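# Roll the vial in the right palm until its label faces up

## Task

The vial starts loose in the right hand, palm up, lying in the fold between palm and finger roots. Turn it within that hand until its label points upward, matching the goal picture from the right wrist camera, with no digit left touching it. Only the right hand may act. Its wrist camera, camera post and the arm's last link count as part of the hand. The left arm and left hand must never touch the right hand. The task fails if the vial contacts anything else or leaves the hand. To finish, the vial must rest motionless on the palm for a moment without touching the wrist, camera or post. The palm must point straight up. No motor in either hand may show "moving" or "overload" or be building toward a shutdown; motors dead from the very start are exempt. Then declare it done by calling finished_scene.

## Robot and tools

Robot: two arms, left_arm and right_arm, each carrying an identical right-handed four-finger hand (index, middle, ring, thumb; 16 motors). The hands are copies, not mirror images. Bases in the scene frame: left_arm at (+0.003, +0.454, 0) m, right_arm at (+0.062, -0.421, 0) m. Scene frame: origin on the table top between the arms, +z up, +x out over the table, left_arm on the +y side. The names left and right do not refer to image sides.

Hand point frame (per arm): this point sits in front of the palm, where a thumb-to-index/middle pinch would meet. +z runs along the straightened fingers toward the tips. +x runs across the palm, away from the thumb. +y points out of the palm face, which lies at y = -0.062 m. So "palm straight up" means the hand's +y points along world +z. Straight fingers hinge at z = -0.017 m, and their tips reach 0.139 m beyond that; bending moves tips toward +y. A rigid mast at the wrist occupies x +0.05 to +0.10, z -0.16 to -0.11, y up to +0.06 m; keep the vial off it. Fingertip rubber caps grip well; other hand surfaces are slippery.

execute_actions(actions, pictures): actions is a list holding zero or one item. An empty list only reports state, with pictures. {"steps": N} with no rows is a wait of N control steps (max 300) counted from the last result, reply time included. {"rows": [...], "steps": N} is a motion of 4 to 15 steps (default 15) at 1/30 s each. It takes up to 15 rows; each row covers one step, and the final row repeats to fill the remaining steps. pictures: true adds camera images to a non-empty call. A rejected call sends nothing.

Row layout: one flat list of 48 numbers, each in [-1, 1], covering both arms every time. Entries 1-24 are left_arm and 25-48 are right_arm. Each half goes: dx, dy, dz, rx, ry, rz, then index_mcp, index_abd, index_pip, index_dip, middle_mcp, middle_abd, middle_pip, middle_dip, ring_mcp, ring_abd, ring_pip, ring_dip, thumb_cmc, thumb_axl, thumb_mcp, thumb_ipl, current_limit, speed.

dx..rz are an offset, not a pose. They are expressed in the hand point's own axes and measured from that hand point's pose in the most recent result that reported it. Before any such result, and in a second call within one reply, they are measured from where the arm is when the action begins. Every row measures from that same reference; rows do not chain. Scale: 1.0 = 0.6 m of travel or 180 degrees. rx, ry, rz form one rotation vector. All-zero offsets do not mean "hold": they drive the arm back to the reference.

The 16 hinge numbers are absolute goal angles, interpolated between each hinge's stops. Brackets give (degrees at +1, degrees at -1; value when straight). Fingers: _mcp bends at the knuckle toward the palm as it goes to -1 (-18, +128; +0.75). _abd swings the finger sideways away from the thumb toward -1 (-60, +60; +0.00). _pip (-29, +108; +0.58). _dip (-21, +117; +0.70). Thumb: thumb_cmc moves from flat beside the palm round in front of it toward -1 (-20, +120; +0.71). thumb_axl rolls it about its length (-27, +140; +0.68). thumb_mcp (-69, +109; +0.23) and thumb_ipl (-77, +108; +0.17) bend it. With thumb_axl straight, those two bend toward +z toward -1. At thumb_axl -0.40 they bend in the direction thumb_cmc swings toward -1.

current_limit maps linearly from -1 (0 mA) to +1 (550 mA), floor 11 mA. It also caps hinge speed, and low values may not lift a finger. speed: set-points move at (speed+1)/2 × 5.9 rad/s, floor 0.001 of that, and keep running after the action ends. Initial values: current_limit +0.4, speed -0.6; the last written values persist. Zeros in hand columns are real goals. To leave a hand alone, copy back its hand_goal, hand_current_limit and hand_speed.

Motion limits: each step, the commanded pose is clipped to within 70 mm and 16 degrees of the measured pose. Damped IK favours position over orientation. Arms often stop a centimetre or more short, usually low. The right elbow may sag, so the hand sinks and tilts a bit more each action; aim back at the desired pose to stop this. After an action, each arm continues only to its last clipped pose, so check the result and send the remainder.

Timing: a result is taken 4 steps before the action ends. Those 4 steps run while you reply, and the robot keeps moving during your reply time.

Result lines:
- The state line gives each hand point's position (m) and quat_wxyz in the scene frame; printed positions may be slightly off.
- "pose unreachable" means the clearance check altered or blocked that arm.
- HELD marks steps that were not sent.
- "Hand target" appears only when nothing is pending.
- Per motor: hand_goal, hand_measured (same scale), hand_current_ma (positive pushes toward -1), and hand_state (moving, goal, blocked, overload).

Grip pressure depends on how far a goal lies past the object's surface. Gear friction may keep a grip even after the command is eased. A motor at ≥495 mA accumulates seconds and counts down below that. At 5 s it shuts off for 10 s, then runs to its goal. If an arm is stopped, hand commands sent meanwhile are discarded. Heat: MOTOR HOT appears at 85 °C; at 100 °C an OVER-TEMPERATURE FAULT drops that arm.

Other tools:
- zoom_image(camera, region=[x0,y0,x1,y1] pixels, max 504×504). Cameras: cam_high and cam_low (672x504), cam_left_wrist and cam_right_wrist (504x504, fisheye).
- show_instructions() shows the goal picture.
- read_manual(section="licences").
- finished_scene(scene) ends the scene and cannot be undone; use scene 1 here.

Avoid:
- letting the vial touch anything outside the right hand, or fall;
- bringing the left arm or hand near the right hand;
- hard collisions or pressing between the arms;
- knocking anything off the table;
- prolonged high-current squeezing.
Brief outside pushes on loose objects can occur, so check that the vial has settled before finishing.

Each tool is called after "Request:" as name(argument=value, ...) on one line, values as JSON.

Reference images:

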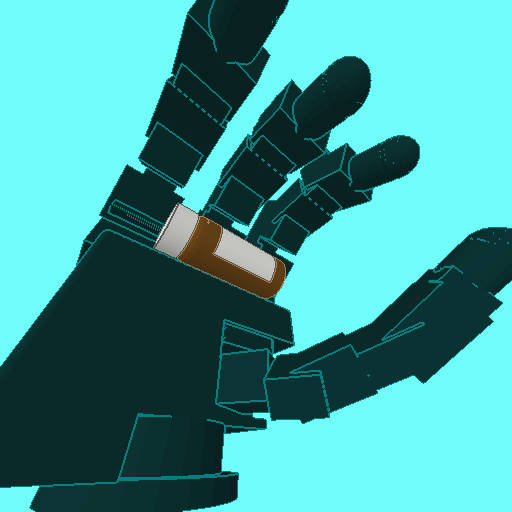

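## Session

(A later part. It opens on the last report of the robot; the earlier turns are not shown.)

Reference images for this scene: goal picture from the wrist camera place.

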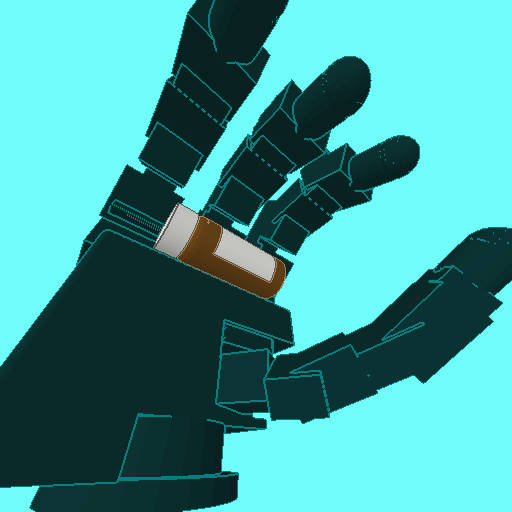

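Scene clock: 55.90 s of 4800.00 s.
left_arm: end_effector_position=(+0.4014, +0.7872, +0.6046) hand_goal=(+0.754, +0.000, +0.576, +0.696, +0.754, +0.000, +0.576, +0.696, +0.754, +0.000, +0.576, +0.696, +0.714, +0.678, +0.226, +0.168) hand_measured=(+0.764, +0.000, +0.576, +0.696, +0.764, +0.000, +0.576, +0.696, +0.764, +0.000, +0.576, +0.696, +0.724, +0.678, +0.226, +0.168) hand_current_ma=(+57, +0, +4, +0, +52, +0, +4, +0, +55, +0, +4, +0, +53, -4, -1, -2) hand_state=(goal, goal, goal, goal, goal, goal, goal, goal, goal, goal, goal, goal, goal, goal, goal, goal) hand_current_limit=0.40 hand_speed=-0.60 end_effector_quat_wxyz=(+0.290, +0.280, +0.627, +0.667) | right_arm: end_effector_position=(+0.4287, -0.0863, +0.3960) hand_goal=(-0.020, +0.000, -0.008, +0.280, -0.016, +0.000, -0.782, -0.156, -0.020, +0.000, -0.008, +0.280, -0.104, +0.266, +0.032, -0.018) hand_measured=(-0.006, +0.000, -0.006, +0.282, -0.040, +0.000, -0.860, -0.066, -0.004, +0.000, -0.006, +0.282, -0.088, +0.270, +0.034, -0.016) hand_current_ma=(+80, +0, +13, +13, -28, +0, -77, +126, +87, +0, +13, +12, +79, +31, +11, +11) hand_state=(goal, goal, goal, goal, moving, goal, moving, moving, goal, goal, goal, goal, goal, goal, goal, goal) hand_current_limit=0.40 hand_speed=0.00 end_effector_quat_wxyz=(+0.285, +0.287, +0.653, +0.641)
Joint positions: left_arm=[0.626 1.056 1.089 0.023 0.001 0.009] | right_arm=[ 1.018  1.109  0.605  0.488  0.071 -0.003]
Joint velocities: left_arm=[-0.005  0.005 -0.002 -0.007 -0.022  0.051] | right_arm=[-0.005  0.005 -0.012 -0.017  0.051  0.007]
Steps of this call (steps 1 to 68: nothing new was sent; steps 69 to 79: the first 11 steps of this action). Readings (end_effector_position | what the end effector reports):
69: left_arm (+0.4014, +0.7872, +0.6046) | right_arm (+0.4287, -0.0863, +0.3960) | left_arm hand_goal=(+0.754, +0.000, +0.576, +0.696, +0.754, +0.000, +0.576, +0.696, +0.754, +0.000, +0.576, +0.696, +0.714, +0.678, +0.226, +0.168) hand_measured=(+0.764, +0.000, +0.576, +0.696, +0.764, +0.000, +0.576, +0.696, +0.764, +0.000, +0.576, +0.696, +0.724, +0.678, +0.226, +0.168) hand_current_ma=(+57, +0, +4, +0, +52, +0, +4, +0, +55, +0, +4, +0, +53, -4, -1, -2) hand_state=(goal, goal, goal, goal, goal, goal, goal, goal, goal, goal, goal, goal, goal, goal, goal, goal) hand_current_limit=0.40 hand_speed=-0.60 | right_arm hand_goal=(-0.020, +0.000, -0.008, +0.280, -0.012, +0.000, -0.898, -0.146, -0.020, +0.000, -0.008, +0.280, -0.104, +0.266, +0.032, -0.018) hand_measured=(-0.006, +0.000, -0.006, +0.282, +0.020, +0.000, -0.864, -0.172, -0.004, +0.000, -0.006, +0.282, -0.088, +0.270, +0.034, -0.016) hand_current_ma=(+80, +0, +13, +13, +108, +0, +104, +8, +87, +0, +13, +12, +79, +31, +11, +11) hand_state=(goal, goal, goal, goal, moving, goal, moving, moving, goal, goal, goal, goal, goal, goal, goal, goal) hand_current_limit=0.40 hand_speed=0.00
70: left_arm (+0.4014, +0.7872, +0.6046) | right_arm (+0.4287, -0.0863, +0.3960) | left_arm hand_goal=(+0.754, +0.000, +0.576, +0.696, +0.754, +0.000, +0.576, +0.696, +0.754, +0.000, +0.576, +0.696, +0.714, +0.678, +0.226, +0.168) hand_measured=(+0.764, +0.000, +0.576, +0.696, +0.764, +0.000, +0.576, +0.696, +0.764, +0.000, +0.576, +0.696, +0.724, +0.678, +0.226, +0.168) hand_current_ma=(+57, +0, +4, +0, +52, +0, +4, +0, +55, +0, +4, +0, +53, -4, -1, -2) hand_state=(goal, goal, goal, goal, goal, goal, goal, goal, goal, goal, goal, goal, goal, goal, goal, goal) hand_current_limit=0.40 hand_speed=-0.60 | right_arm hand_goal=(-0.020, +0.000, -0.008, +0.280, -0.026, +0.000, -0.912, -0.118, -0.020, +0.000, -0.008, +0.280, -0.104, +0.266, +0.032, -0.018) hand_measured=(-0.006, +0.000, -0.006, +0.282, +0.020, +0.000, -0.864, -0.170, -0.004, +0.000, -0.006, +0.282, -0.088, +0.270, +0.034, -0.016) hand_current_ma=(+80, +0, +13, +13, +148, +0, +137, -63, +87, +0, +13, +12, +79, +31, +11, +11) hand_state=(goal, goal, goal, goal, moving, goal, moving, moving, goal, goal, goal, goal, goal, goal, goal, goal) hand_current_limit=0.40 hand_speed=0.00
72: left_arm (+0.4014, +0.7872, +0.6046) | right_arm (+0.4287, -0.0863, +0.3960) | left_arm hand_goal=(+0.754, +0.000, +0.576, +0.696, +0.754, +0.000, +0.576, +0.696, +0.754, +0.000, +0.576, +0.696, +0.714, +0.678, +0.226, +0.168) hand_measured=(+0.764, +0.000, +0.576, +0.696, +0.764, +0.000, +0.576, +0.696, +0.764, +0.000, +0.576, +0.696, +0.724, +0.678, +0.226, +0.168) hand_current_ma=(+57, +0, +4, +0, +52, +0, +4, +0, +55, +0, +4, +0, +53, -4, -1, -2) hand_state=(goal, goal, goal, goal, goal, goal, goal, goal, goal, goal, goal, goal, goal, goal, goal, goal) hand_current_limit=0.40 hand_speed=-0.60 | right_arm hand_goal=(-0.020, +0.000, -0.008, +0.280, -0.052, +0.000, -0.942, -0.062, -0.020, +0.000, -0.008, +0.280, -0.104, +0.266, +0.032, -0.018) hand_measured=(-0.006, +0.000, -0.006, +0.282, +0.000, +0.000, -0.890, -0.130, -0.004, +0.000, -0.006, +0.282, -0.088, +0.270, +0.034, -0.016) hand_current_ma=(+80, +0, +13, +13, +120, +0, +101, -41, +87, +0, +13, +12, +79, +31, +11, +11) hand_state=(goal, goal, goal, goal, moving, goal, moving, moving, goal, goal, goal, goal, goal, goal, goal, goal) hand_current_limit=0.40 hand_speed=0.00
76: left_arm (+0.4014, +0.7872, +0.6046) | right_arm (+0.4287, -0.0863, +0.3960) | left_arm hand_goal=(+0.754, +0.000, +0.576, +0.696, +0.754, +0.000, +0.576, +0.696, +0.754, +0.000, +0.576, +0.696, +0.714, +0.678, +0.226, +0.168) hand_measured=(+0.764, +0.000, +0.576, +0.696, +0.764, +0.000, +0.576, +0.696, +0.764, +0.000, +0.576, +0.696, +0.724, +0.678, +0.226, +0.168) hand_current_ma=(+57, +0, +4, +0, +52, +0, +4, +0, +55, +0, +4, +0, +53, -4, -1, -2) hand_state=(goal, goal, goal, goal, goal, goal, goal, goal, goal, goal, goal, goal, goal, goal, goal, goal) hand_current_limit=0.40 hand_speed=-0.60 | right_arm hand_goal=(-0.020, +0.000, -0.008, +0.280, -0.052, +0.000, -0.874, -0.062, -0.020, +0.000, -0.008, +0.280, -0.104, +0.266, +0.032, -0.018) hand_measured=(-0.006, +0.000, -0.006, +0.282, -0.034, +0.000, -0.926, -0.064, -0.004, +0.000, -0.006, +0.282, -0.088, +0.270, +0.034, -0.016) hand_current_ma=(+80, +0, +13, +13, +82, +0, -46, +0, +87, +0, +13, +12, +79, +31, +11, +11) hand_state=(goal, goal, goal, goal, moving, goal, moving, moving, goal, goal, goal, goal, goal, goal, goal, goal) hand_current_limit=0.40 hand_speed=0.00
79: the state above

Request:
execute_actions(actions=[{"rows": [
[0,0.0463,-0.0099,-0.0163,0,0,0.754,0,0.576,0.696,0.754,0,0.576,0.696,0.754,0,0.576,0.696,0.714,0.678,0.226,0.168,0.4,-0.6,0,0.0333,0.0025,-0.0123,0,0.001,-0.02,0,-0.008,0.28,0.066,0,-0.638,-0.396,-0.02,0,-0.008,0.28,-0.104,0.266,0.032,-0.018,0.4,0],
[0,0.0463,-0.0099,-0.0163,0,0,0.754,0,0.576,0.696,0.754,0,0.576,0.696,0.754,0,0.576,0.696,0.714,0.678,0.226,0.168,0.4,-0.6,0,0.0333,0.0025,-0.0123,0,0.001,-0.02,0,-0.008,0.28,0.083,0,-0.609,-0.443,-0.02,0,-0.008,0.28,-0.104,0.266,0.032,-0.018,0.4,0],
[0,0.0463,-0.0099,-0.0163,0,0,0.754,0,0.576,0.696,0.754,0,0.576,0.696,0.754,0,0.576,0.696,0.714,0.678,0.226,0.168,0.4,-0.6,0,0.0333,0.0025,-0.0123,0,0.001,-0.02,0,-0.008,0.28,0.099,0,-0.580,-0.491,-0.02,0,-0.008,0.28,-0.104,0.266,0.032,-0.018,0.4,0],
[0,0.0463,-0.0099,-0.0163,0,0,0.754,0,0.576,0.696,0.754,0,0.576,0.696,0.754,0,0.576,0.696,0.714,0.678,0.226,0.168,0.4,-0.6,0,0.0333,0.0025,-0.0123,0,0.001,-0.02,0,-0.008,0.28,0.116,0,-0.552,-0.539,-0.02,0,-0.008,0.28,-0.104,0.266,0.032,-0.018,0.4,0],
[0,0.0463,-0.0099,-0.0163,0,0,0.754,0,0.576,0.696,0.754,0,0.576,0.696,0.754,0,0.576,0.696,0.714,0.678,0.226,0.168,0.4,-0.6,0,0.0333,0.0025,-0.0123,0,0.001,-0.02,0,-0.008,0.28,0.132,0,-0.523,-0.586,-0.02,0,-0.008,0.28,-0.104,0.266,0.032,-0.018,0.4,0],
[0,0.0463,-0.0099,-0.0163,0,0,0.754,0,0.576,0.696,0.754,0,0.576,0.696,0.754,0,0.576,0.696,0.714,0.678,0.226,0.168,0.4,-0.6,0,0.0333,0.0025,-0.0123,0,0.001,-0.02,0,-0.008,0.28,0.149,0,-0.494,-0.634,-0.02,0,-0.008,0.28,-0.104,0.266,0.032,-0.018,0.4,0],
[0,0.0463,-0.0099,-0.0163,0,0,0.754,0,0.576,0.696,0.754,0,0.576,0.696,0.754,0,0.576,0.696,0.714,0.678,0.226,0.168,0.4,-0.6,0,0.0333,0.0025,-0.0123,0,0.001,-0.02,0,-0.008,0.28,0.149,0,-0.494,-0.634,-0.02,0,-0.008,0.28,-0.104,0.266,0.032,-0.018,0.4,0],
[0,0.0463,-0.0099,-0.0163,0,0,0.754,0,0.576,0.696,0.754,0,0.576,0.696,0.754,0,0.576,0.696,0.714,0.678,0.226,0.168,0.4,-0.6,0,0.0333,0.0025,-0.0123,0,0.001,-0.02,0,-0.008,0.28,0.149,0,-0.494,-0.634,-0.02,0,-0.008,0.28,-0.104,0.266,0.032,-0.018,0.4,0],
[0,0.0463,-0.0099,-0.0163,0,0,0.754,0,0.576,0.696,0.754,0,0.576,0.696,0.754,0,0.576,0.696,0.714,0.678,0.226,0.168,0.4,-0.6,0,0.0333,0.0025,-0.0123,0,0.001,-0.02,0,-0.008,0.28,0.143,0,-0.508,-0.644,-0.02,0,-0.008,0.28,-0.104,0.266,0.032,-0.018,0.4,0],
[0,0.0463,-0.0099,-0.0163,0,0,0.754,0,0.576,0.696,0.754,0,0.576,0.696,0.754,0,0.576,0.696,0.714,0.678,0.226,0.168,0.4,-0.6,0,0.0333,0.0025,-0.0123,0,0.001,-0.02,0,-0.008,0.28,0.138,0,-0.521,-0.654,-0.02,0,-0.008,0.28,-0.104,0.266,0.032,-0.018,0.4,0],
[0,0.0463,-0.0099,-0.0163,0,0,0.754,0,0.576,0.696,0.754,0,0.576,0.696,0.754,0,0.576,0.696,0.714,0.678,0.226,0.168,0.4,-0.6,0,0.0333,0.0025,-0.0123,0,0.001,-0.02,0,-0.008,0.28,0.132,0,-0.535,-0.664,-0.02,0,-0.008,0.28,-0.104,0.266,0.032,-0.018,0.4,0],
[0,0.0463,-0.0099,-0.0163,0,0,0.754,0,0.576,0.696,0.754,0,0.576,0.696,0.754,0,0.576,0.696,0.714,0.678,0.226,0.168,0.4,-0.6,0,0.0333,0.0025,-0.0123,0,0.001,-0.02,0,-0.008,0.28,0.126,0,-0.549,-0.673,-0.02,0,-0.008,0.28,-0.104,0.266,0.032,-0.018,0.4,0]
], "steps": 15}], pictures=false)

Request:
execute_actions(actions=[])

Scene clock: 57.23 s of 4800.00 s.
left_arm: end_effector_position=(+0.4014, +0.7872, +0.6046) hand_goal=(+0.754, +0.000, +0.576, +0.696, +0.754, +0.000, +0.576, +0.696, +0.754, +0.000, +0.576, +0.696, +0.714, +0.678, +0.226, +0.168) hand_measured=(+0.764, +0.000, +0.576, +0.696, +0.764, +0.000, +0.576, +0.696, +0.764, +0.000, +0.576, +0.696, +0.724, +0.678, +0.226, +0.168) hand_current_ma=(+57, +0, +4, +0, +52, +0, +4, +0, +55, +0, +4, +0, +53, -4, -1, -2) hand_state=(goal, goal, goal, goal, goal, goal, goal, goal, goal, goal, goal, goal, goal, goal, goal, goal) hand_current_limit=0.40 hand_speed=-0.60 end_effector_quat_wxyz=(+0.290, +0.280, +0.627, +0.667) | right_arm: end_effector_position=(+0.4287, -0.0863, +0.3960) hand_goal=(-0.020, +0.000, -0.008, +0.280, +0.132, +0.000, -0.534, -0.664, -0.020, +0.000, -0.008, +0.280, -0.104, +0.266, +0.032, -0.018) hand_measured=(-0.006, +0.000, -0.006, +0.282, +0.152, +0.000, -0.506, -0.634, -0.004, +0.000, -0.006, +0.282, -0.088, +0.270, +0.034, -0.016) hand_current_ma=(+80, +0, +13, +13, +83, +0, +26, +20, +87, +0, +13, +12, +79, +31, +11, +11) hand_state=(goal, goal, goal, goal, moving, goal, moving, moving, goal, goal, goal, goal, goal, goal, goal, goal) hand_current_limit=0.40 hand_speed=0.00 end_effector_quat_wxyz=(+0.285, +0.287, +0.653, +0.641)
Joint positions: left_arm=[0.626 1.056 1.089 0.023 0.001 0.009] | right_arm=[ 1.018  1.109  0.605  0.488  0.071 -0.003]
Joint velocities: left_arm=[-0.005 -0.005 -0.002  0.002  0.037  0.007] | right_arm=[ 0.005 -0.015 -0.002 -0.007 -0.022  0.037]
Off your previous action's commanded pose (left_arm): 0.028 m, 3 deg at its last step (step 4 of this call).
Off your previous action's commanded pose (right_arm): 0.020 m, 2 deg at its last step (step 4 of this call).
Steps of this call (steps 1 to 4: the last 4 steps of your previous action; steps 5 to 29: nothing new was sent; steps 30 to 40: the first 11 steps of this action). Readings (end_effector_position | what the end effector reports):
30: left_arm (+0.4014, +0.7872, +0.6046) | right_arm (+0.4287, -0.0863, +0.3960) | left_arm hand_goal=(+0.754, +0.000, +0.576, +0.696, +0.754, +0.000, +0.576, +0.696, +0.754, +0.000, +0.576, +0.696, +0.714, +0.678, +0.226, +0.168) hand_measured=(+0.764, +0.000, +0.576, +0.696, +0.764, +0.000, +0.576, +0.696, +0.764, +0.000, +0.576, +0.696, +0.724, +0.678, +0.226, +0.168) hand_current_ma=(+57, +0, +4, +0, +52, +0, +4, +0, +55, +0, +4, +0, +53, -4, -1, -2) hand_state=(goal, goal, goal, goal, goal, goal, goal, goal, goal, goal, goal, goal, goal, goal, goal, goal) hand_current_limit=0.40 hand_speed=-0.60 | right_arm hand_goal=(-0.020, +0.000, -0.008, +0.280, +0.066, +0.000, -0.638, -0.396, -0.020, +0.000, -0.008, +0.280, -0.104, +0.266, +0.032, -0.018) hand_measured=(-0.006, +0.000, -0.006, +0.282, +0.052, +0.000, -0.674, -0.346, -0.004, +0.000, -0.006, +0.282, -0.088, +0.270, +0.034, -0.016) hand_current_ma=(+80, +0, +13, +13, +11, +0, -37, +12, +87, +0, +13, +12, +79, +31, +11, +11) hand_state=(goal, goal, goal, goal, moving, goal, moving, moving, goal, goal, goal, goal, goal, goal, goal, goal) hand_current_limit=0.40 hand_speed=0.00
31: left_arm (+0.4014, +0.7872, +0.6046) | right_arm (+0.4287, -0.0863, +0.3960) | left_arm hand_goal=(+0.754, +0.000, +0.576, +0.696, +0.754, +0.000, +0.576, +0.696, +0.754, +0.000, +0.576, +0.696, +0.714, +0.678, +0.226, +0.168) hand_measured=(+0.764, +0.000, +0.576, +0.696, +0.764, +0.000, +0.576, +0.696, +0.764, +0.000, +0.576, +0.696, +0.724, +0.678, +0.226, +0.168) hand_current_ma=(+57, +0, +4, +0, +52, +0, +4, +0, +55, +0, +4, +0, +53, -4, -1, -2) hand_state=(goal, goal, goal, goal, goal, goal, goal, goal, goal, goal, goal, goal, goal, goal, goal, goal) hand_current_limit=0.40 hand_speed=-0.60 | right_arm hand_goal=(-0.020, +0.000, -0.008, +0.280, +0.084, +0.000, -0.608, -0.442, -0.020, +0.000, -0.008, +0.280, -0.104, +0.266, +0.032, -0.018) hand_measured=(-0.006, +0.000, -0.006, +0.282, +0.054, +0.000, -0.672, -0.350, -0.004, +0.000, -0.006, +0.282, -0.088, +0.270, +0.034, -0.016) hand_current_ma=(+80, +0, +13, +13, -34, +0, -106, +132, +87, +0, +13, +12, +79, +31, +11, +11) hand_state=(goal, goal, goal, goal, moving, goal, moving, moving, goal, goal, goal, goal, goal, goal, goal, goal) hand_current_limit=0.40 hand_speed=0.00
33: left_arm (+0.4014, +0.7872, +0.6046) | right_arm (+0.4287, -0.0863, +0.3960) | left_arm hand_goal=(+0.754, +0.000, +0.576, +0.696, +0.754, +0.000, +0.576, +0.696, +0.754, +0.000, +0.576, +0.696, +0.714, +0.678, +0.226, +0.168) hand_measured=(+0.764, +0.000, +0.576, +0.696, +0.764, +0.000, +0.576, +0.696, +0.764, +0.000, +0.576, +0.696, +0.724, +0.678, +0.226, +0.168) hand_current_ma=(+57, +0, +4, +0, +52, +0, +4, +0, +55, +0, +4, +0, +53, -4, -1, -2) hand_state=(goal, goal, goal, goal, goal, goal, goal, goal, goal, goal, goal, goal, goal, goal, goal, goal) hand_current_limit=0.40 hand_speed=-0.60 | right_arm hand_goal=(-0.020, +0.000, -0.008, +0.280, +0.116, +0.000, -0.552, -0.538, -0.020, +0.000, -0.008, +0.280, -0.104, +0.266, +0.032, -0.018) hand_measured=(-0.006, +0.000, -0.006, +0.282, +0.078, +0.000, -0.628, -0.410, -0.004, +0.000, -0.006, +0.282, -0.088, +0.270, +0.034, -0.016) hand_current_ma=(+80, +0, +13, +13, -10, +0, -72, +80, +87, +0, +13, +12, +79, +31, +11, +11) hand_state=(goal, goal, goal, goal, moving, goal, moving, moving, goal, goal, goal, goal, goal, goal, goal, goal) hand_current_limit=0.40 hand_speed=0.00
37: left_arm (+0.4014, +0.7872, +0.6046) | right_arm (+0.4287, -0.0863, +0.3960) | left_arm hand_goal=(+0.754, +0.000, +0.576, +0.696, +0.754, +0.000, +0.576, +0.696, +0.754, +0.000, +0.576, +0.696, +0.714, +0.678, +0.226, +0.168) hand_measured=(+0.764, +0.000, +0.576, +0.696, +0.764, +0.000, +0.576, +0.696, +0.764, +0.000, +0.576, +0.696, +0.724, +0.678, +0.226, +0.168) hand_current_ma=(+57, +0, +4, +0, +52, +0, +4, +0, +55, +0, +4, +0, +53, -4, -1, -2) hand_state=(goal, goal, goal, goal, goal, goal, goal, goal, goal, goal, goal, goal, goal, goal, goal, goal) hand_current_limit=0.40 hand_speed=-0.60 | right_arm hand_goal=(-0.020, +0.000, -0.008, +0.280, +0.150, +0.000, -0.494, -0.634, -0.020, +0.000, -0.008, +0.280, -0.104, +0.266, +0.032, -0.018) hand_measured=(-0.006, +0.000, -0.006, +0.282, +0.144, +0.000, -0.514, -0.558, -0.004, +0.000, -0.006, +0.282, -0.088, +0.270, +0.034, -0.016) hand_current_ma=(+80, +0, +13, +13, +44, +0, +6, +67, +87, +0, +13, +12, +79, +31, +11, +11) hand_state=(goal, goal, goal, goal, moving, goal, moving, moving, goal, goal, goal, goal, goal, goal, goal, goal) hand_current_limit=0.40 hand_speed=0.00
40: the state above

Scene clock: 57.37 s of 4800.00 s.
left_arm: end_effector_position=(+0.4014, +0.7872, +0.6046) hand_goal=(+0.754, +0.000, +0.576, +0.696, +0.754, +0.000, +0.576, +0.696, +0.754, +0.000, +0.576, +0.696, +0.714, +0.678, +0.226, +0.168) hand_measured=(+0.764, +0.000, +0.576, +0.696, +0.764, +0.000, +0.576, +0.696, +0.764, +0.000, +0.576, +0.696, +0.724, +0.678, +0.226, +0.168) hand_current_ma=(+57, +0, +4, +0, +52, +0, +4, +0, +55, +0, +4, +0, +53, -4, -1, -2) hand_state=(goal, goal, goal, goal, goal, goal, goal, goal, goal, goal, goal, goal, goal, goal, goal, goal) hand_current_limit=0.40 hand_speed=-0.60 end_effector_quat_wxyz=(+0.290, +0.280, +0.627, +0.667) | right_arm: end_effector_position=(+0.4287, -0.0863, +0.3960) hand_goal=(-0.020, +0.000, -0.008, +0.280, +0.126, +0.000, -0.548, -0.672, -0.020, +0.000, -0.008, +0.280, -0.104, +0.266, +0.032, -0.018) hand_measured=(-0.006, +0.000, -0.006, +0.282, +0.142, +0.000, -0.544, -0.668, -0.004, +0.000, -0.006, +0.282, -0.088, +0.270, +0.034, -0.016) hand_current_ma=(+80, +0, +13, +13, +74, +0, +0, +8, +87, +0, +13, +12, +79, +31, +11, +11) hand_state=(goal, goal, goal, goal, moving, goal, moving, moving, goal, goal, goal, goal, goal, goal, goal, goal) hand_current_limit=0.40 hand_speed=0.00 end_effector_quat_wxyz=(+0.285, +0.287, +0.653, +0.641)
Joint positions: left_arm=[0.626 1.056 1.089 0.023 0.001 0.009] | right_arm=[ 1.018  1.109  0.605  0.488  0.071 -0.003]
Joint velocities: left_arm=[-0.005 -0.024 -0.002 -0.017 -0.037 -0.007] | right_arm=[-0.005 -0.015 -0.002 -0.037  0.022 -0.037]
Hand target (left_arm): +0.395, +0.782, +0.631; +0.296, +0.272, +0.610, +0.682
Hand target (right_arm): +0.430, -0.086, +0.416; +0.289, +0.282, +0.640, +0.654
Off the commanded pose (left_arm): 0.028 m, 3 deg.
Off the commanded pose (right_arm): 0.020 m, 2 deg.
Kept back: nothing.
Steps of this call (steps 1 to 4: the last 4 steps of your previous action). Readings (end_effector_position | what the end effector reports):
1: left_arm (+0.4014, +0.7872, +0.6046) | right_arm (+0.4287, -0.0863, +0.3960) | left_arm hand_goal=(+0.754, +0.000, +0.576, +0.696, +0.754, +0.000, +0.576, +0.696, +0.754, +0.000, +0.576, +0.696, +0.714, +0.678, +0.226, +0.168) hand_measured=(+0.764, +0.000, +0.576, +0.696, +0.764, +0.000, +0.576, +0.696, +0.764, +0.000, +0.576, +0.696, +0.724, +0.678, +0.226, +0.168) hand_current_ma=(+57, +0, +4, +0, +52, +0, +4, +0, +55, +0, +4, +0, +53, -4, -1, -2) hand_state=(goal, goal, goal, goal, goal, goal, goal, goal, goal, goal, goal, goal, goal, goal, goal, goal) hand_current_limit=0.40 hand_speed=-0.60 | right_arm hand_goal=(-0.020, +0.000, -0.008, +0.280, +0.126, +0.000, -0.548, -0.672, -0.020, +0.000, -0.008, +0.280, -0.104, +0.266, +0.032, -0.018) hand_measured=(-0.006, +0.000, -0.006, +0.282, +0.152, +0.000, -0.516, -0.646, -0.004, +0.000, -0.006, +0.282, -0.088, +0.270, +0.034, -0.016) hand_current_ma=(+80, +0, +13, +13, +92, +0, +28, +24, +87, +0, +13, +12, +79, +31, +11, +11) hand_state=(goal, goal, goal, goal, moving, goal, moving, moving, goal, goal, goal, goal, goal, goal, goal, goal) hand_current_limit=0.40 hand_speed=0.00
2: left_arm (+0.4014, +0.7872, +0.6046) | right_arm (+0.4287, -0.0863, +0.3960) | left_arm hand_goal=(+0.754, +0.000, +0.576, +0.696, +0.754, +0.000, +0.576, +0.696, +0.754, +0.000, +0.576, +0.696, +0.714, +0.678, +0.226, +0.168) hand_measured=(+0.764, +0.000, +0.576, +0.696, +0.764, +0.000, +0.576, +0.696, +0.764, +0.000, +0.576, +0.696, +0.724, +0.678, +0.226, +0.168) hand_current_ma=(+57, +0, +4, +0, +52, +0, +4, +0, +55, +0, +4, +0, +53, -4, -1, -2) hand_state=(goal, goal, goal, goal, goal, goal, goal, goal, goal, goal, goal, goal, goal, goal, goal, goal) hand_current_limit=0.40 hand_speed=-0.60 | right_arm hand_goal=(-0.020, +0.000, -0.008, +0.280, +0.126, +0.000, -0.548, -0.672, -0.020, +0.000, -0.008, +0.280, -0.104, +0.266, +0.032, -0.018) hand_measured=(-0.006, +0.000, -0.006, +0.282, +0.148, +0.000, -0.528, -0.656, -0.004, +0.000, -0.006, +0.282, -0.088, +0.270, +0.034, -0.016) hand_current_ma=(+80, +0, +13, +13, +91, +0, +25, +20, +87, +0, +13, +12, +79, +31, +11, +11) hand_state=(goal, goal, goal, goal, moving, goal, moving, moving, goal, goal, goal, goal, goal, goal, goal, goal) hand_current_limit=0.40 hand_speed=0.00
4: the state above

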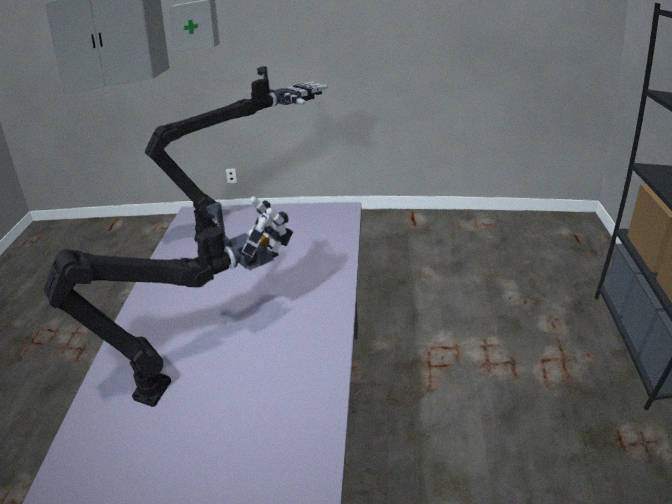

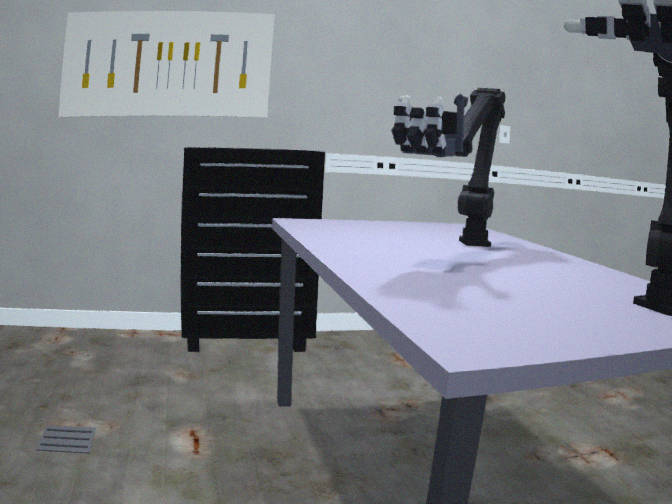

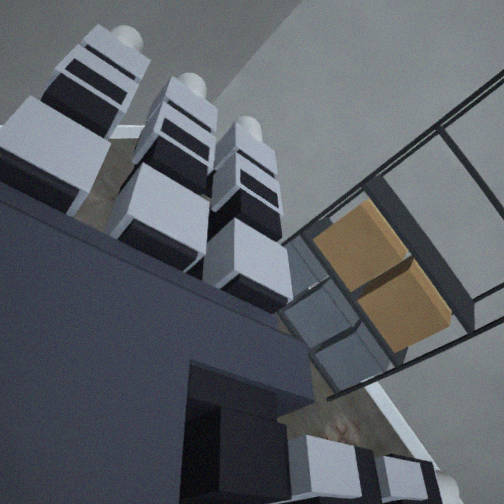

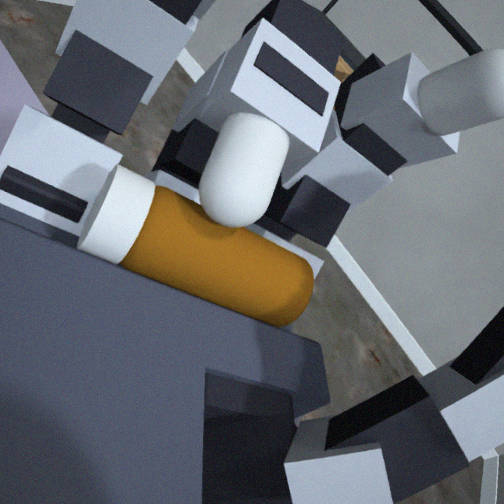

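Request:
execute_actions(actions=[{"rows": [
[0,0.0463,-0.0099,-0.0163,0,0,0.754,0,0.576,0.696,0.754,0,0.576,0.696,0.754,0,0.576,0.696,0.714,0.678,0.226,0.168,0.4,-0.6,0,0.0333,0.0025,-0.0123,0,0.001,-0.02,0,-0.008,0.28,0.123,0,-0.558,-0.673,-0.02,0,-0.008,0.28,-0.104,0.266,0.032,-0.018,0.4,0],
[0,0.0463,-0.0099,-0.0163,0,0,0.754,0,0.576,0.696,0.754,0,0.576,0.696,0.754,0,0.576,0.696,0.714,0.678,0.226,0.168,0.4,-0.6,0,0.0333,0.0025,-0.0123,0,0.001,-0.02,0,-0.008,0.28,0.120,0,-0.566,-0.673,-0.02,0,-0.008,0.28,-0.104,0.266,0.032,-0.018,0.4,0],
[0,0.0463,-0.0099,-0.0163,0,0,0.754,0,0.576,0.696,0.754,0,0.576,0.696,0.754,0,0.576,0.696,0.714,0.678,0.226,0.168,0.4,-0.6,0,0.0333,0.0025,-0.0123,0,0.001,-0.02,0,-0.008,0.28,0.120,0,-0.566,-0.673,-0.02,0,-0.008,0.28,-0.104,0.266,0.032,-0.018,0.4,0],
[0,0.0463,-0.0099,-0.0163,0,0,0.754,0,0.576,0.696,0.754,0,0.576,0.696,0.754,0,0.576,0.696,0.714,0.678,0.226,0.168,0.4,-0.6,0,0.0333,0.0025,-0.0123,0,0.001,-0.02,0,-0.008,0.28,0.116,0,-0.574,-0.655,-0.02,0,-0.008,0.28,-0.104,0.266,0.032,-0.018,0.4,0],
[0,0.0463,-0.0099,-0.0163,0,0,0.754,0,0.576,0.696,0.754,0,0.576,0.696,0.754,0,0.576,0.696,0.714,0.678,0.226,0.168,0.4,-0.6,0,0.0333,0.0025,-0.0123,0,0.001,-0.02,0,-0.008,0.28,0.112,0,-0.582,-0.636,-0.02,0,-0.008,0.28,-0.104,0.266,0.032,-0.018,0.4,0],
[0,0.0463,-0.0099,-0.0163,0,0,0.754,0,0.576,0.696,0.754,0,0.576,0.696,0.754,0,0.576,0.696,0.714,0.678,0.226,0.168,0.4,-0.6,0,0.0333,0.0025,-0.0123,0,0.001,-0.02,0,-0.008,0.28,0.106,0,-0.598,-0.609,-0.02,0,-0.008,0.28,-0.104,0.266,0.032,-0.018,0.4,0],
[0,0.0463,-0.0099,-0.0163,0,0,0.754,0,0.576,0.696,0.754,0,0.576,0.696,0.754,0,0.576,0.696,0.714,0.678,0.226,0.168,0.4,-0.6,0,0.0333,0.0025,-0.0123,0,0.001,-0.02,0,-0.008,0.28,0.100,0,-0.613,-0.582,-0.02,0,-0.008,0.28,-0.104,0.266,0.032,-0.018,0.4,0],
[0,0.0463,-0.0099,-0.0163,0,0,0.754,0,0.576,0.696,0.754,0,0.576,0.696,0.754,0,0.576,0.696,0.714,0.678,0.226,0.168,0.4,-0.6,0,0.0333,0.0025,-0.0123,0,0.001,-0.02,0,-0.008,0.28,0.094,0,-0.629,-0.555,-0.02,0,-0.008,0.28,-0.104,0.266,0.032,-0.018,0.4,0],
[0,0.0463,-0.0099,-0.0163,0,0,0.754,0,0.576,0.696,0.754,0,0.576,0.696,0.754,0,0.576,0.696,0.714,0.678,0.226,0.168,0.4,-0.6,0,0.0333,0.0025,-0.0123,0,0.001,-0.02,0,-0.008,0.28,0.088,0,-0.644,-0.528,-0.02,0,-0.008,0.28,-0.104,0.266,0.032,-0.018,0.4,0],
[0,0.0463,-0.0099,-0.0163,0,0,0.754,0,0.576,0.696,0.754,0,0.576,0.696,0.754,0,0.576,0.696,0.714,0.678,0.226,0.168,0.4,-0.6,0,0.0333,0.0025,-0.0123,0,0.001,-0.02,0,-0.008,0.28,0.082,0,-0.660,-0.501,-0.02,0,-0.008,0.28,-0.104,0.266,0.032,-0.018,0.4,0],
[0,0.0463,-0.0099,-0.0163,0,0,0.754,0,0.576,0.696,0.754,0,0.576,0.696,0.754,0,0.576,0.696,0.714,0.678,0.226,0.168,0.4,-0.6,0,0.0333,0.0025,-0.0123,0,0.001,-0.02,0,-0.008,0.28,0.076,0,-0.679,-0.474,-0.02,0,-0.008,0.28,-0.104,0.266,0.032,-0.018,0.4,0],
[0,0.0463,-0.0099,-0.0163,0,0,0.754,0,0.576,0.696,0.754,0,0.576,0.696,0.754,0,0.576,0.696,0.714,0.678,0.226,0.168,0.4,-0.6,0,0.0333,0.0025,-0.0123,0,0.001,-0.02,0,-0.008,0.28,0.071,0,-0.698,-0.448,-0.02,0,-0.008,0.28,-0.104,0.266,0.032,-0.018,0.4,0],
[0,0.0463,-0.0099,-0.0163,0,0,0.754,0,0.576,0.696,0.754,0,0.576,0.696,0.754,0,0.576,0.696,0.714,0.678,0.226,0.168,0.4,-0.6,0,0.0333,0.0025,-0.0123,0,0.001,-0.02,0,-0.008,0.28,0.065,0,-0.716,-0.421,-0.02,0,-0.008,0.28,-0.104,0.266,0.032,-0.018,0.4,0],
[0,0.0463,-0.0099,-0.0163,0,0,0.754,0,0.576,0.696,0.754,0,0.576,0.696,0.754,0,0.576,0.696,0.714,0.678,0.226,0.168,0.4,-0.6,0,0.0333,0.0025,-0.0123,0,0.001,-0.02,0,-0.008,0.28,0.060,0,-0.735,-0.395,-0.02,0,-0.008,0.28,-0.104,0.266,0.032,-0.018,0.4,0],
[0,0.0463,-0.0099,-0.0163,0,0,0.754,0,0.576,0.696,0.754,0,0.576,0.696,0.754,0,0.576,0.696,0.714,0.678,0.226,0.168,0.4,-0.6,0,0.0333,0.0025,-0.0123,0,0.001,-0.02,0,-0.008,0.28,0.054,0,-0.754,-0.368,-0.02,0,-0.008,0.28,-0.104,0.266,0.032,-0.018,0.4,0]
], "steps": 15}], pictures=true)

Scene clock: 59.13 s of 4800.00 s.
left_arm: end_effector_position=(+0.4014, +0.7872, +0.6046) hand_goal=(+0.754, +0.000, +0.576, +0.696, +0.754, +0.000, +0.576, +0.696, +0.754, +0.000, +0.576, +0.696, +0.714, +0.678, +0.226, +0.168) hand_measured=(+0.764, +0.000, +0.576, +0.696, +0.764, +0.000, +0.576, +0.696, +0.764, +0.000, +0.576, +0.696, +0.724, +0.678, +0.226, +0.168) hand_current_ma=(+57, +0, +4, +0, +52, +0, +4, +0, +55, +0, +4, +0, +53, -4, -1, -2) hand_state=(goal, goal, goal, goal, goal, goal, goal, goal, goal, goal, goal, goal, goal, goal, goal, goal) hand_current_limit=0.40 hand_speed=-0.60 end_effector_quat_wxyz=(+0.290, +0.280, +0.627, +0.667) | right_arm: end_effector_position=(+0.4287, -0.0863, +0.3960) hand_goal=(-0.020, +0.000, -0.008, +0.280, +0.076, +0.000, -0.678, -0.474, -0.020, +0.000, -0.008, +0.280, -0.104, +0.266, +0.032, -0.018) hand_measured=(-0.006, +0.000, -0.006, +0.282, +0.136, +0.000, -0.594, -0.538, -0.004, +0.000, -0.006, +0.282, -0.088, +0.270, +0.034, -0.016) hand_current_ma=(+80, +0, +13, +13, +279, +0, +286, -15, +87, +0, +13, +12, +79, +31, +11, +11) hand_state=(goal, goal, goal, goal, moving, goal, moving, moving, goal, goal, goal, goal, goal, goal, goal, goal) hand_current_limit=0.40 hand_speed=0.00 end_effector_quat_wxyz=(+0.285, +0.287, +0.653, +0.641)
Joint positions: left_arm=[0.626 1.056 1.089 0.023 0.001 0.009] | right_arm=[ 1.018  1.109  0.605  0.488  0.071 -0.003]
Joint velocities: left_arm=[-0.015 -0.005  0.007  0.017  0.022 -0.022] | right_arm=[-0.015  0.005  0.022  0.002  0.066 -0.037]
Steps of this call (steps 1 to 42: nothing new was sent; steps 43 to 53: the first 11 steps of this action). Readings (end_effector_position | what the end effector reports):
43: left_arm (+0.4014, +0.7872, +0.6046) | right_arm (+0.4287, -0.0863, +0.3960) | left_arm hand_goal=(+0.754, +0.000, +0.576, +0.696, +0.754, +0.000, +0.576, +0.696, +0.754, +0.000, +0.576, +0.696, +0.714, +0.678, +0.226, +0.168) hand_measured=(+0.764, +0.000, +0.576, +0.696, +0.764, +0.000, +0.576, +0.696, +0.764, +0.000, +0.576, +0.696, +0.724, +0.678, +0.226, +0.168) hand_current_ma=(+57, +0, +4, +0, +52, +0, +4, +0, +55, +0, +4, +0, +53, -4, -1, -2) hand_state=(goal, goal, goal, goal, goal, goal, goal, goal, goal, goal, goal, goal, goal, goal, goal, goal) hand_current_limit=0.40 hand_speed=-0.60 | right_arm hand_goal=(-0.020, +0.000, -0.008, +0.280, +0.124, +0.000, -0.558, -0.672, -0.020, +0.000, -0.008, +0.280, -0.104, +0.266, +0.032, -0.018) hand_measured=(-0.006, +0.000, -0.006, +0.282, +0.140, +0.000, -0.546, -0.670, -0.004, +0.000, -0.006, +0.282, -0.088, +0.270, +0.034, -0.016) hand_current_ma=(+80, +0, +13, +13, +78, +0, +6, +12, +87, +0, +13, +12, +79, +31, +11, +11) hand_state=(goal, goal, goal, goal, moving, goal, moving, goal, goal, goal, goal, goal, goal, goal, goal, goal) hand_current_limit=0.40 hand_speed=0.00
44: left_arm (+0.4014, +0.7872, +0.6046) | right_arm (+0.4287, -0.0863, +0.3960) | left_arm hand_goal=(+0.754, +0.000, +0.576, +0.696, +0.754, +0.000, +0.576, +0.696, +0.754, +0.000, +0.576, +0.696, +0.714, +0.678, +0.226, +0.168) hand_measured=(+0.764, +0.000, +0.576, +0.696, +0.764, +0.000, +0.576, +0.696, +0.764, +0.000, +0.576, +0.696, +0.724, +0.678, +0.226, +0.168) hand_current_ma=(+57, +0, +4, +0, +52, +0, +4, +0, +55, +0, +4, +0, +53, -4, -1, -2) hand_state=(goal, goal, goal, goal, goal, goal, goal, goal, goal, goal, goal, goal, goal, goal, goal, goal) hand_current_limit=0.40 hand_speed=-0.60 | right_arm hand_goal=(-0.020, +0.000, -0.008, +0.280, +0.120, +0.000, -0.566, -0.672, -0.020, +0.000, -0.008, +0.280, -0.104, +0.266, +0.032, -0.018) hand_measured=(-0.006, +0.000, -0.006, +0.282, +0.140, +0.000, -0.548, -0.670, -0.004, +0.000, -0.006, +0.282, -0.088, +0.270, +0.034, -0.016) hand_current_ma=(+80, +0, +13, +13, +86, +0, +30, +12, +87, +0, +13, +12, +79, +31, +11, +11) hand_state=(goal, goal, goal, goal, moving, goal, moving, goal, goal, goal, goal, goal, goal, goal, goal, goal) hand_current_limit=0.40 hand_speed=0.00
46: left_arm (+0.4014, +0.7872, +0.6046) | right_arm (+0.4287, -0.0863, +0.3960) | left_arm hand_goal=(+0.754, +0.000, +0.576, +0.696, +0.754, +0.000, +0.576, +0.696, +0.754, +0.000, +0.576, +0.696, +0.714, +0.678, +0.226, +0.168) hand_measured=(+0.764, +0.000, +0.576, +0.696, +0.764, +0.000, +0.576, +0.696, +0.764, +0.000, +0.576, +0.696, +0.724, +0.678, +0.226, +0.168) hand_current_ma=(+57, +0, +4, +0, +52, +0, +4, +0, +55, +0, +4, +0, +53, -4, -1, -2) hand_state=(goal, goal, goal, goal, goal, goal, goal, goal, goal, goal, goal, goal, goal, goal, goal, goal) hand_current_limit=0.40 hand_speed=-0.60 | right_arm hand_goal=(-0.020, +0.000, -0.008, +0.280, +0.116, +0.000, -0.574, -0.654, -0.020, +0.000, -0.008, +0.280, -0.104, +0.266, +0.032, -0.018) hand_measured=(-0.006, +0.000, -0.006, +0.282, +0.138, +0.000, -0.554, -0.670, -0.004, +0.000, -0.006, +0.282, -0.088, +0.270, +0.034, -0.016) hand_current_ma=(+80, +0, +13, +13, +102, +0, +58, +12, +87, +0, +13, +12, +79, +31, +11, +11) hand_state=(goal, goal, goal, goal, moving, goal, moving, moving, goal, goal, goal, goal, goal, goal, goal, goal) hand_current_limit=0.40 hand_speed=0.00
50: left_arm (+0.4014, +0.7872, +0.6046) | right_arm (+0.4287, -0.0863, +0.3960) | left_arm hand_goal=(+0.754, +0.000, +0.576, +0.696, +0.754, +0.000, +0.576, +0.696, +0.754, +0.000, +0.576, +0.696, +0.714, +0.678, +0.226, +0.168) hand_measured=(+0.764, +0.000, +0.576, +0.696, +0.764, +0.000, +0.576, +0.696, +0.764, +0.000, +0.576, +0.696, +0.724, +0.678, +0.226, +0.168) hand_current_ma=(+57, +0, +4, +0, +52, +0, +4, +0, +55, +0, +4, +0, +53, -4, -1, -2) hand_state=(goal, goal, goal, goal, goal, goal, goal, goal, goal, goal, goal, goal, goal, goal, goal, goal) hand_current_limit=0.40 hand_speed=-0.60 | right_arm hand_goal=(-0.020, +0.000, -0.008, +0.280, +0.094, +0.000, -0.628, -0.554, -0.020, +0.000, -0.008, +0.280, -0.104, +0.266, +0.032, -0.018) hand_measured=(-0.006, +0.000, -0.006, +0.282, +0.138, +0.000, -0.570, -0.620, -0.004, +0.000, -0.006, +0.282, -0.088, +0.270, +0.034, -0.016) hand_current_ma=(+80, +0, +13, +13, +212, +0, +182, -41, +87, +0, +13, +12, +79, +31, +11, +11) hand_state=(goal, goal, goal, goal, moving, goal, moving, moving, goal, goal, goal, goal, goal, goal, goal, goal) hand_current_limit=0.40 hand_speed=0.00
53: the state above

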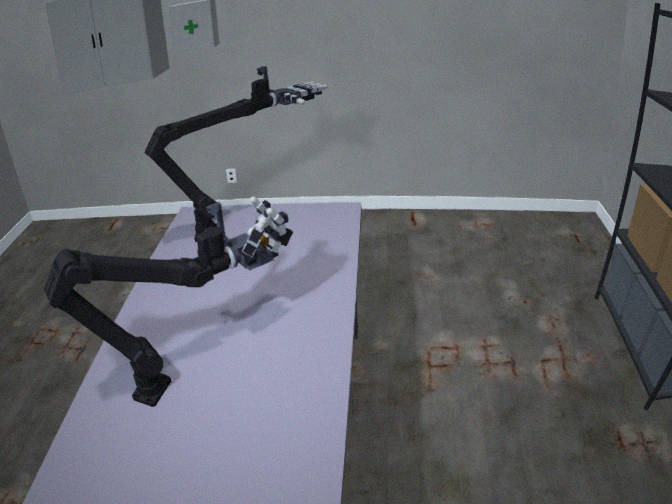

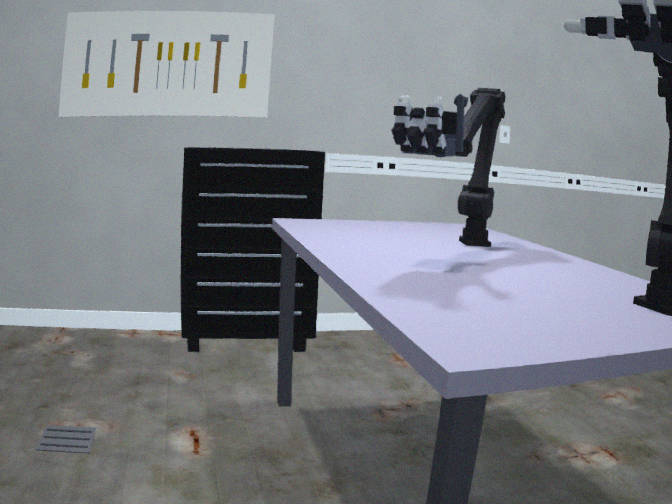

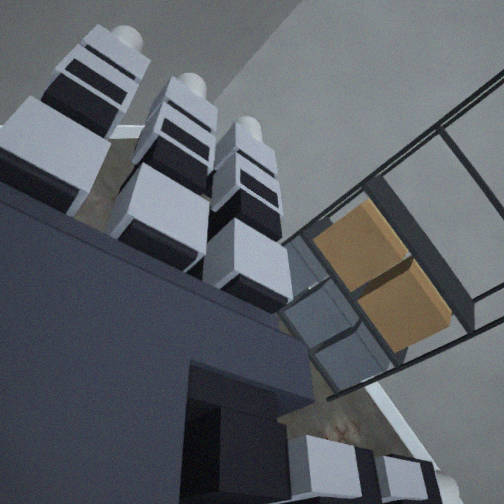

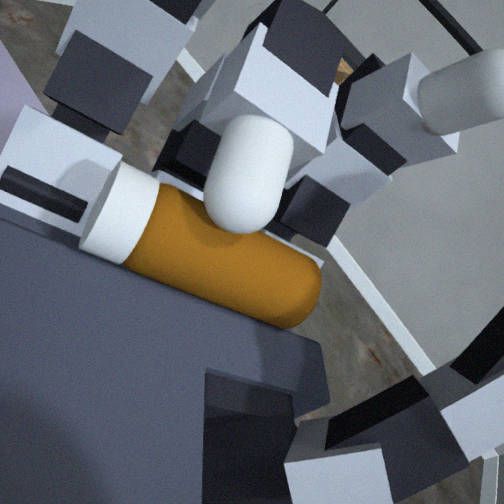

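Request:
execute_actions(actions=[])

Scene clock: 59.27 s of 4800.00 s.
left_arm: end_effector_position=(+0.4014, +0.7872, +0.6046) hand_goal=(+0.754, +0.000, +0.576, +0.696, +0.754, +0.000, +0.576, +0.696, +0.754, +0.000, +0.576, +0.696, +0.714, +0.678, +0.226, +0.168) hand_measured=(+0.764, +0.000, +0.576, +0.696, +0.764, +0.000, +0.576, +0.696, +0.764, +0.000, +0.576, +0.696, +0.724, +0.678, +0.226, +0.168) hand_current_ma=(+57, +0, +4, +0, +52, +0, +4, +0, +55, +0, +4, +0, +53, -4, -1, -2) hand_state=(goal, goal, goal, goal, goal, goal, goal, goal, goal, goal, goal, goal, goal, goal, goal, goal) hand_current_limit=0.40 hand_speed=-0.60 end_effector_quat_wxyz=(+0.290, +0.280, +0.627, +0.667) | right_arm: end_effector_position=(+0.4287, -0.0863, +0.3960) hand_goal=(-0.020, +0.000, -0.008, +0.280, +0.054, +0.000, -0.754, -0.368, -0.020, +0.000, -0.008, +0.280, -0.104, +0.266, +0.032, -0.018) hand_measured=(-0.006, +0.000, -0.006, +0.282, +0.120, +0.000, -0.628, -0.424, -0.004, +0.000, -0.006, +0.282, -0.088, +0.270, +0.034, -0.016) hand_current_ma=(+80, +0, +13, +13, +286, +0, +318, +16, +87, +0, +13, +12, +79, +31, +11, +11) hand_state=(goal, goal, goal, goal, moving, goal, moving, moving, goal, goal, goal, goal, goal, goal, goal, goal) hand_current_limit=0.40 hand_speed=0.00 end_effector_quat_wxyz=(+0.285, +0.287, +0.653, +0.641)
Joint positions: left_arm=[0.626 1.056 1.089 0.023 0.001 0.009] | right_arm=[ 1.018  1.109  0.605  0.488  0.071 -0.003]
Joint velocities: left_arm=[-0.005  0.005  0.007 -0.012 -0.081  0.081] | right_arm=[ 0.005  0.005  0.007  0.002  0.051 -0.022]
Hand target (left_arm): +0.395, +0.782, +0.631; +0.296, +0.272, +0.610, +0.682
Hand target (right_arm): +0.430, -0.086, +0.416; +0.289, +0.282, +0.640, +0.654
Off the commanded pose (left_arm): 0.028 m, 3 deg.
Off the commanded pose (right_arm): 0.020 m, 2 deg.
Kept back: nothing.
Steps of this call (steps 1 to 4: the last 4 steps of your previous action). Readings (end_effector_position | what the end effector reports):
1: left_arm (+0.4014, +0.7872, +0.6046) | right_arm (+0.4287, -0.0863, +0.3960) | left_arm hand_goal=(+0.754, +0.000, +0.576, +0.696, +0.754, +0.000, +0.576, +0.696, +0.754, +0.000, +0.576, +0.696, +0.714, +0.678, +0.226, +0.168) hand_measured=(+0.764, +0.000, +0.576, +0.696, +0.764, +0.000, +0.576, +0.696, +0.764, +0.000, +0.576, +0.696, +0.724, +0.678, +0.226, +0.168) hand_current_ma=(+57, +0, +4, +0, +52, +0, +4, +0, +55, +0, +4, +0, +53, -4, -1, -2) hand_state=(goal, goal, goal, goal, goal, goal, goal, goal, goal, goal, goal, goal, goal, goal, goal, goal) hand_current_limit=0.40 hand_speed=-0.60 | right_arm hand_goal=(-0.020, +0.000, -0.008, +0.280, +0.072, +0.000, -0.698, -0.448, -0.020, +0.000, -0.008, +0.280, -0.104, +0.266, +0.032, -0.018) hand_measured=(-0.006, +0.000, -0.006, +0.282, +0.134, +0.000, -0.604, -0.508, -0.004, +0.000, -0.006, +0.282, -0.088, +0.270, +0.034, -0.016) hand_current_ma=(+80, +0, +13, +13, +293, +0, +310, +1, +87, +0, +13, +12, +79, +31, +11, +11) hand_state=(goal, goal, goal, goal, moving, goal, moving, moving, goal, goal, goal, goal, goal, goal, goal, goal) hand_current_limit=0.40 hand_speed=0.00
2: left_arm (+0.4014, +0.7872, +0.6046) | right_arm (+0.4287, -0.0863, +0.3960) | left_arm hand_goal=(+0.754, +0.000, +0.576, +0.696, +0.754, +0.000, +0.576, +0.696, +0.754, +0.000, +0.576, +0.696, +0.714, +0.678, +0.226, +0.168) hand_measured=(+0.764, +0.000, +0.576, +0.696, +0.764, +0.000, +0.576, +0.696, +0.764, +0.000, +0.576, +0.696, +0.724, +0.678, +0.226, +0.168) hand_current_ma=(+57, +0, +4, +0, +52, +0, +4, +0, +55, +0, +4, +0, +53, -4, -1, -2) hand_state=(goal, goal, goal, goal, goal, goal, goal, goal, goal, goal, goal, goal, goal, goal, goal, goal) hand_current_limit=0.40 hand_speed=-0.60 | right_arm hand_goal=(-0.020, +0.000, -0.008, +0.280, +0.066, +0.000, -0.716, -0.420, -0.020, +0.000, -0.008, +0.280, -0.104, +0.266, +0.032, -0.018) hand_measured=(-0.006, +0.000, -0.006, +0.282, +0.130, +0.000, -0.612, -0.480, -0.004, +0.000, -0.006, +0.282, -0.088, +0.270, +0.034, -0.016) hand_current_ma=(+80, +0, +13, +13, +293, +0, +319, +8, +87, +0, +13, +12, +79, +31, +11, +11) hand_state=(goal, goal, goal, goal, moving, goal, moving, moving, goal, goal, goal, goal, goal, goal, goal, goal) hand_current_limit=0.40 hand_speed=0.00
4: the state above

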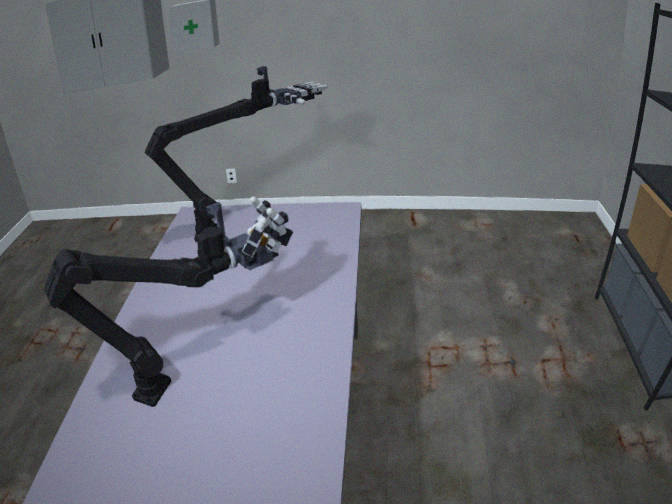

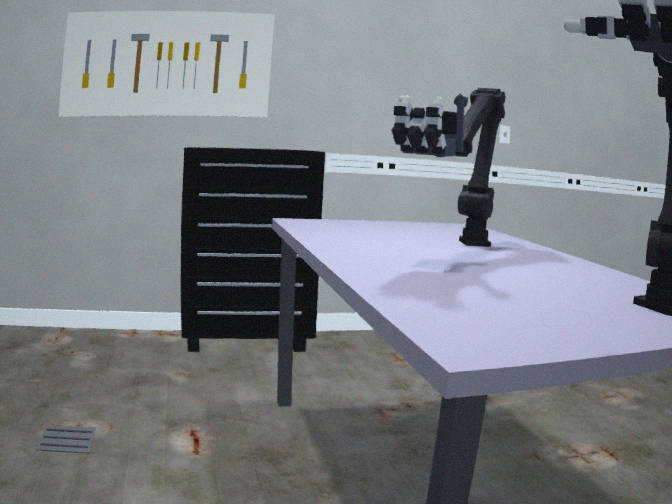

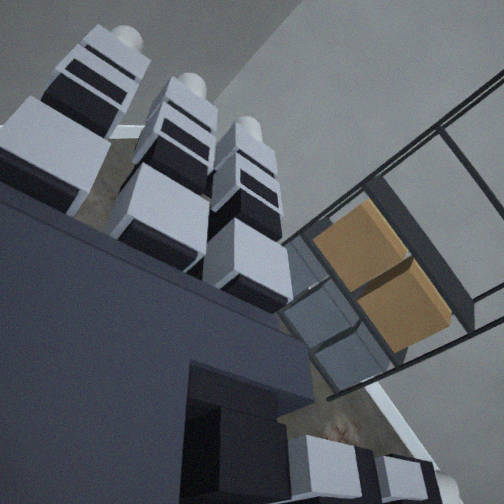

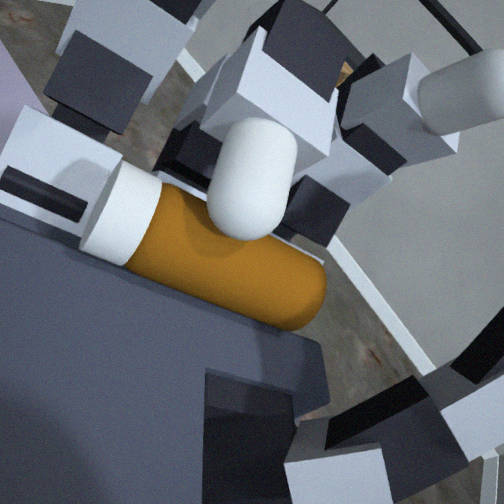

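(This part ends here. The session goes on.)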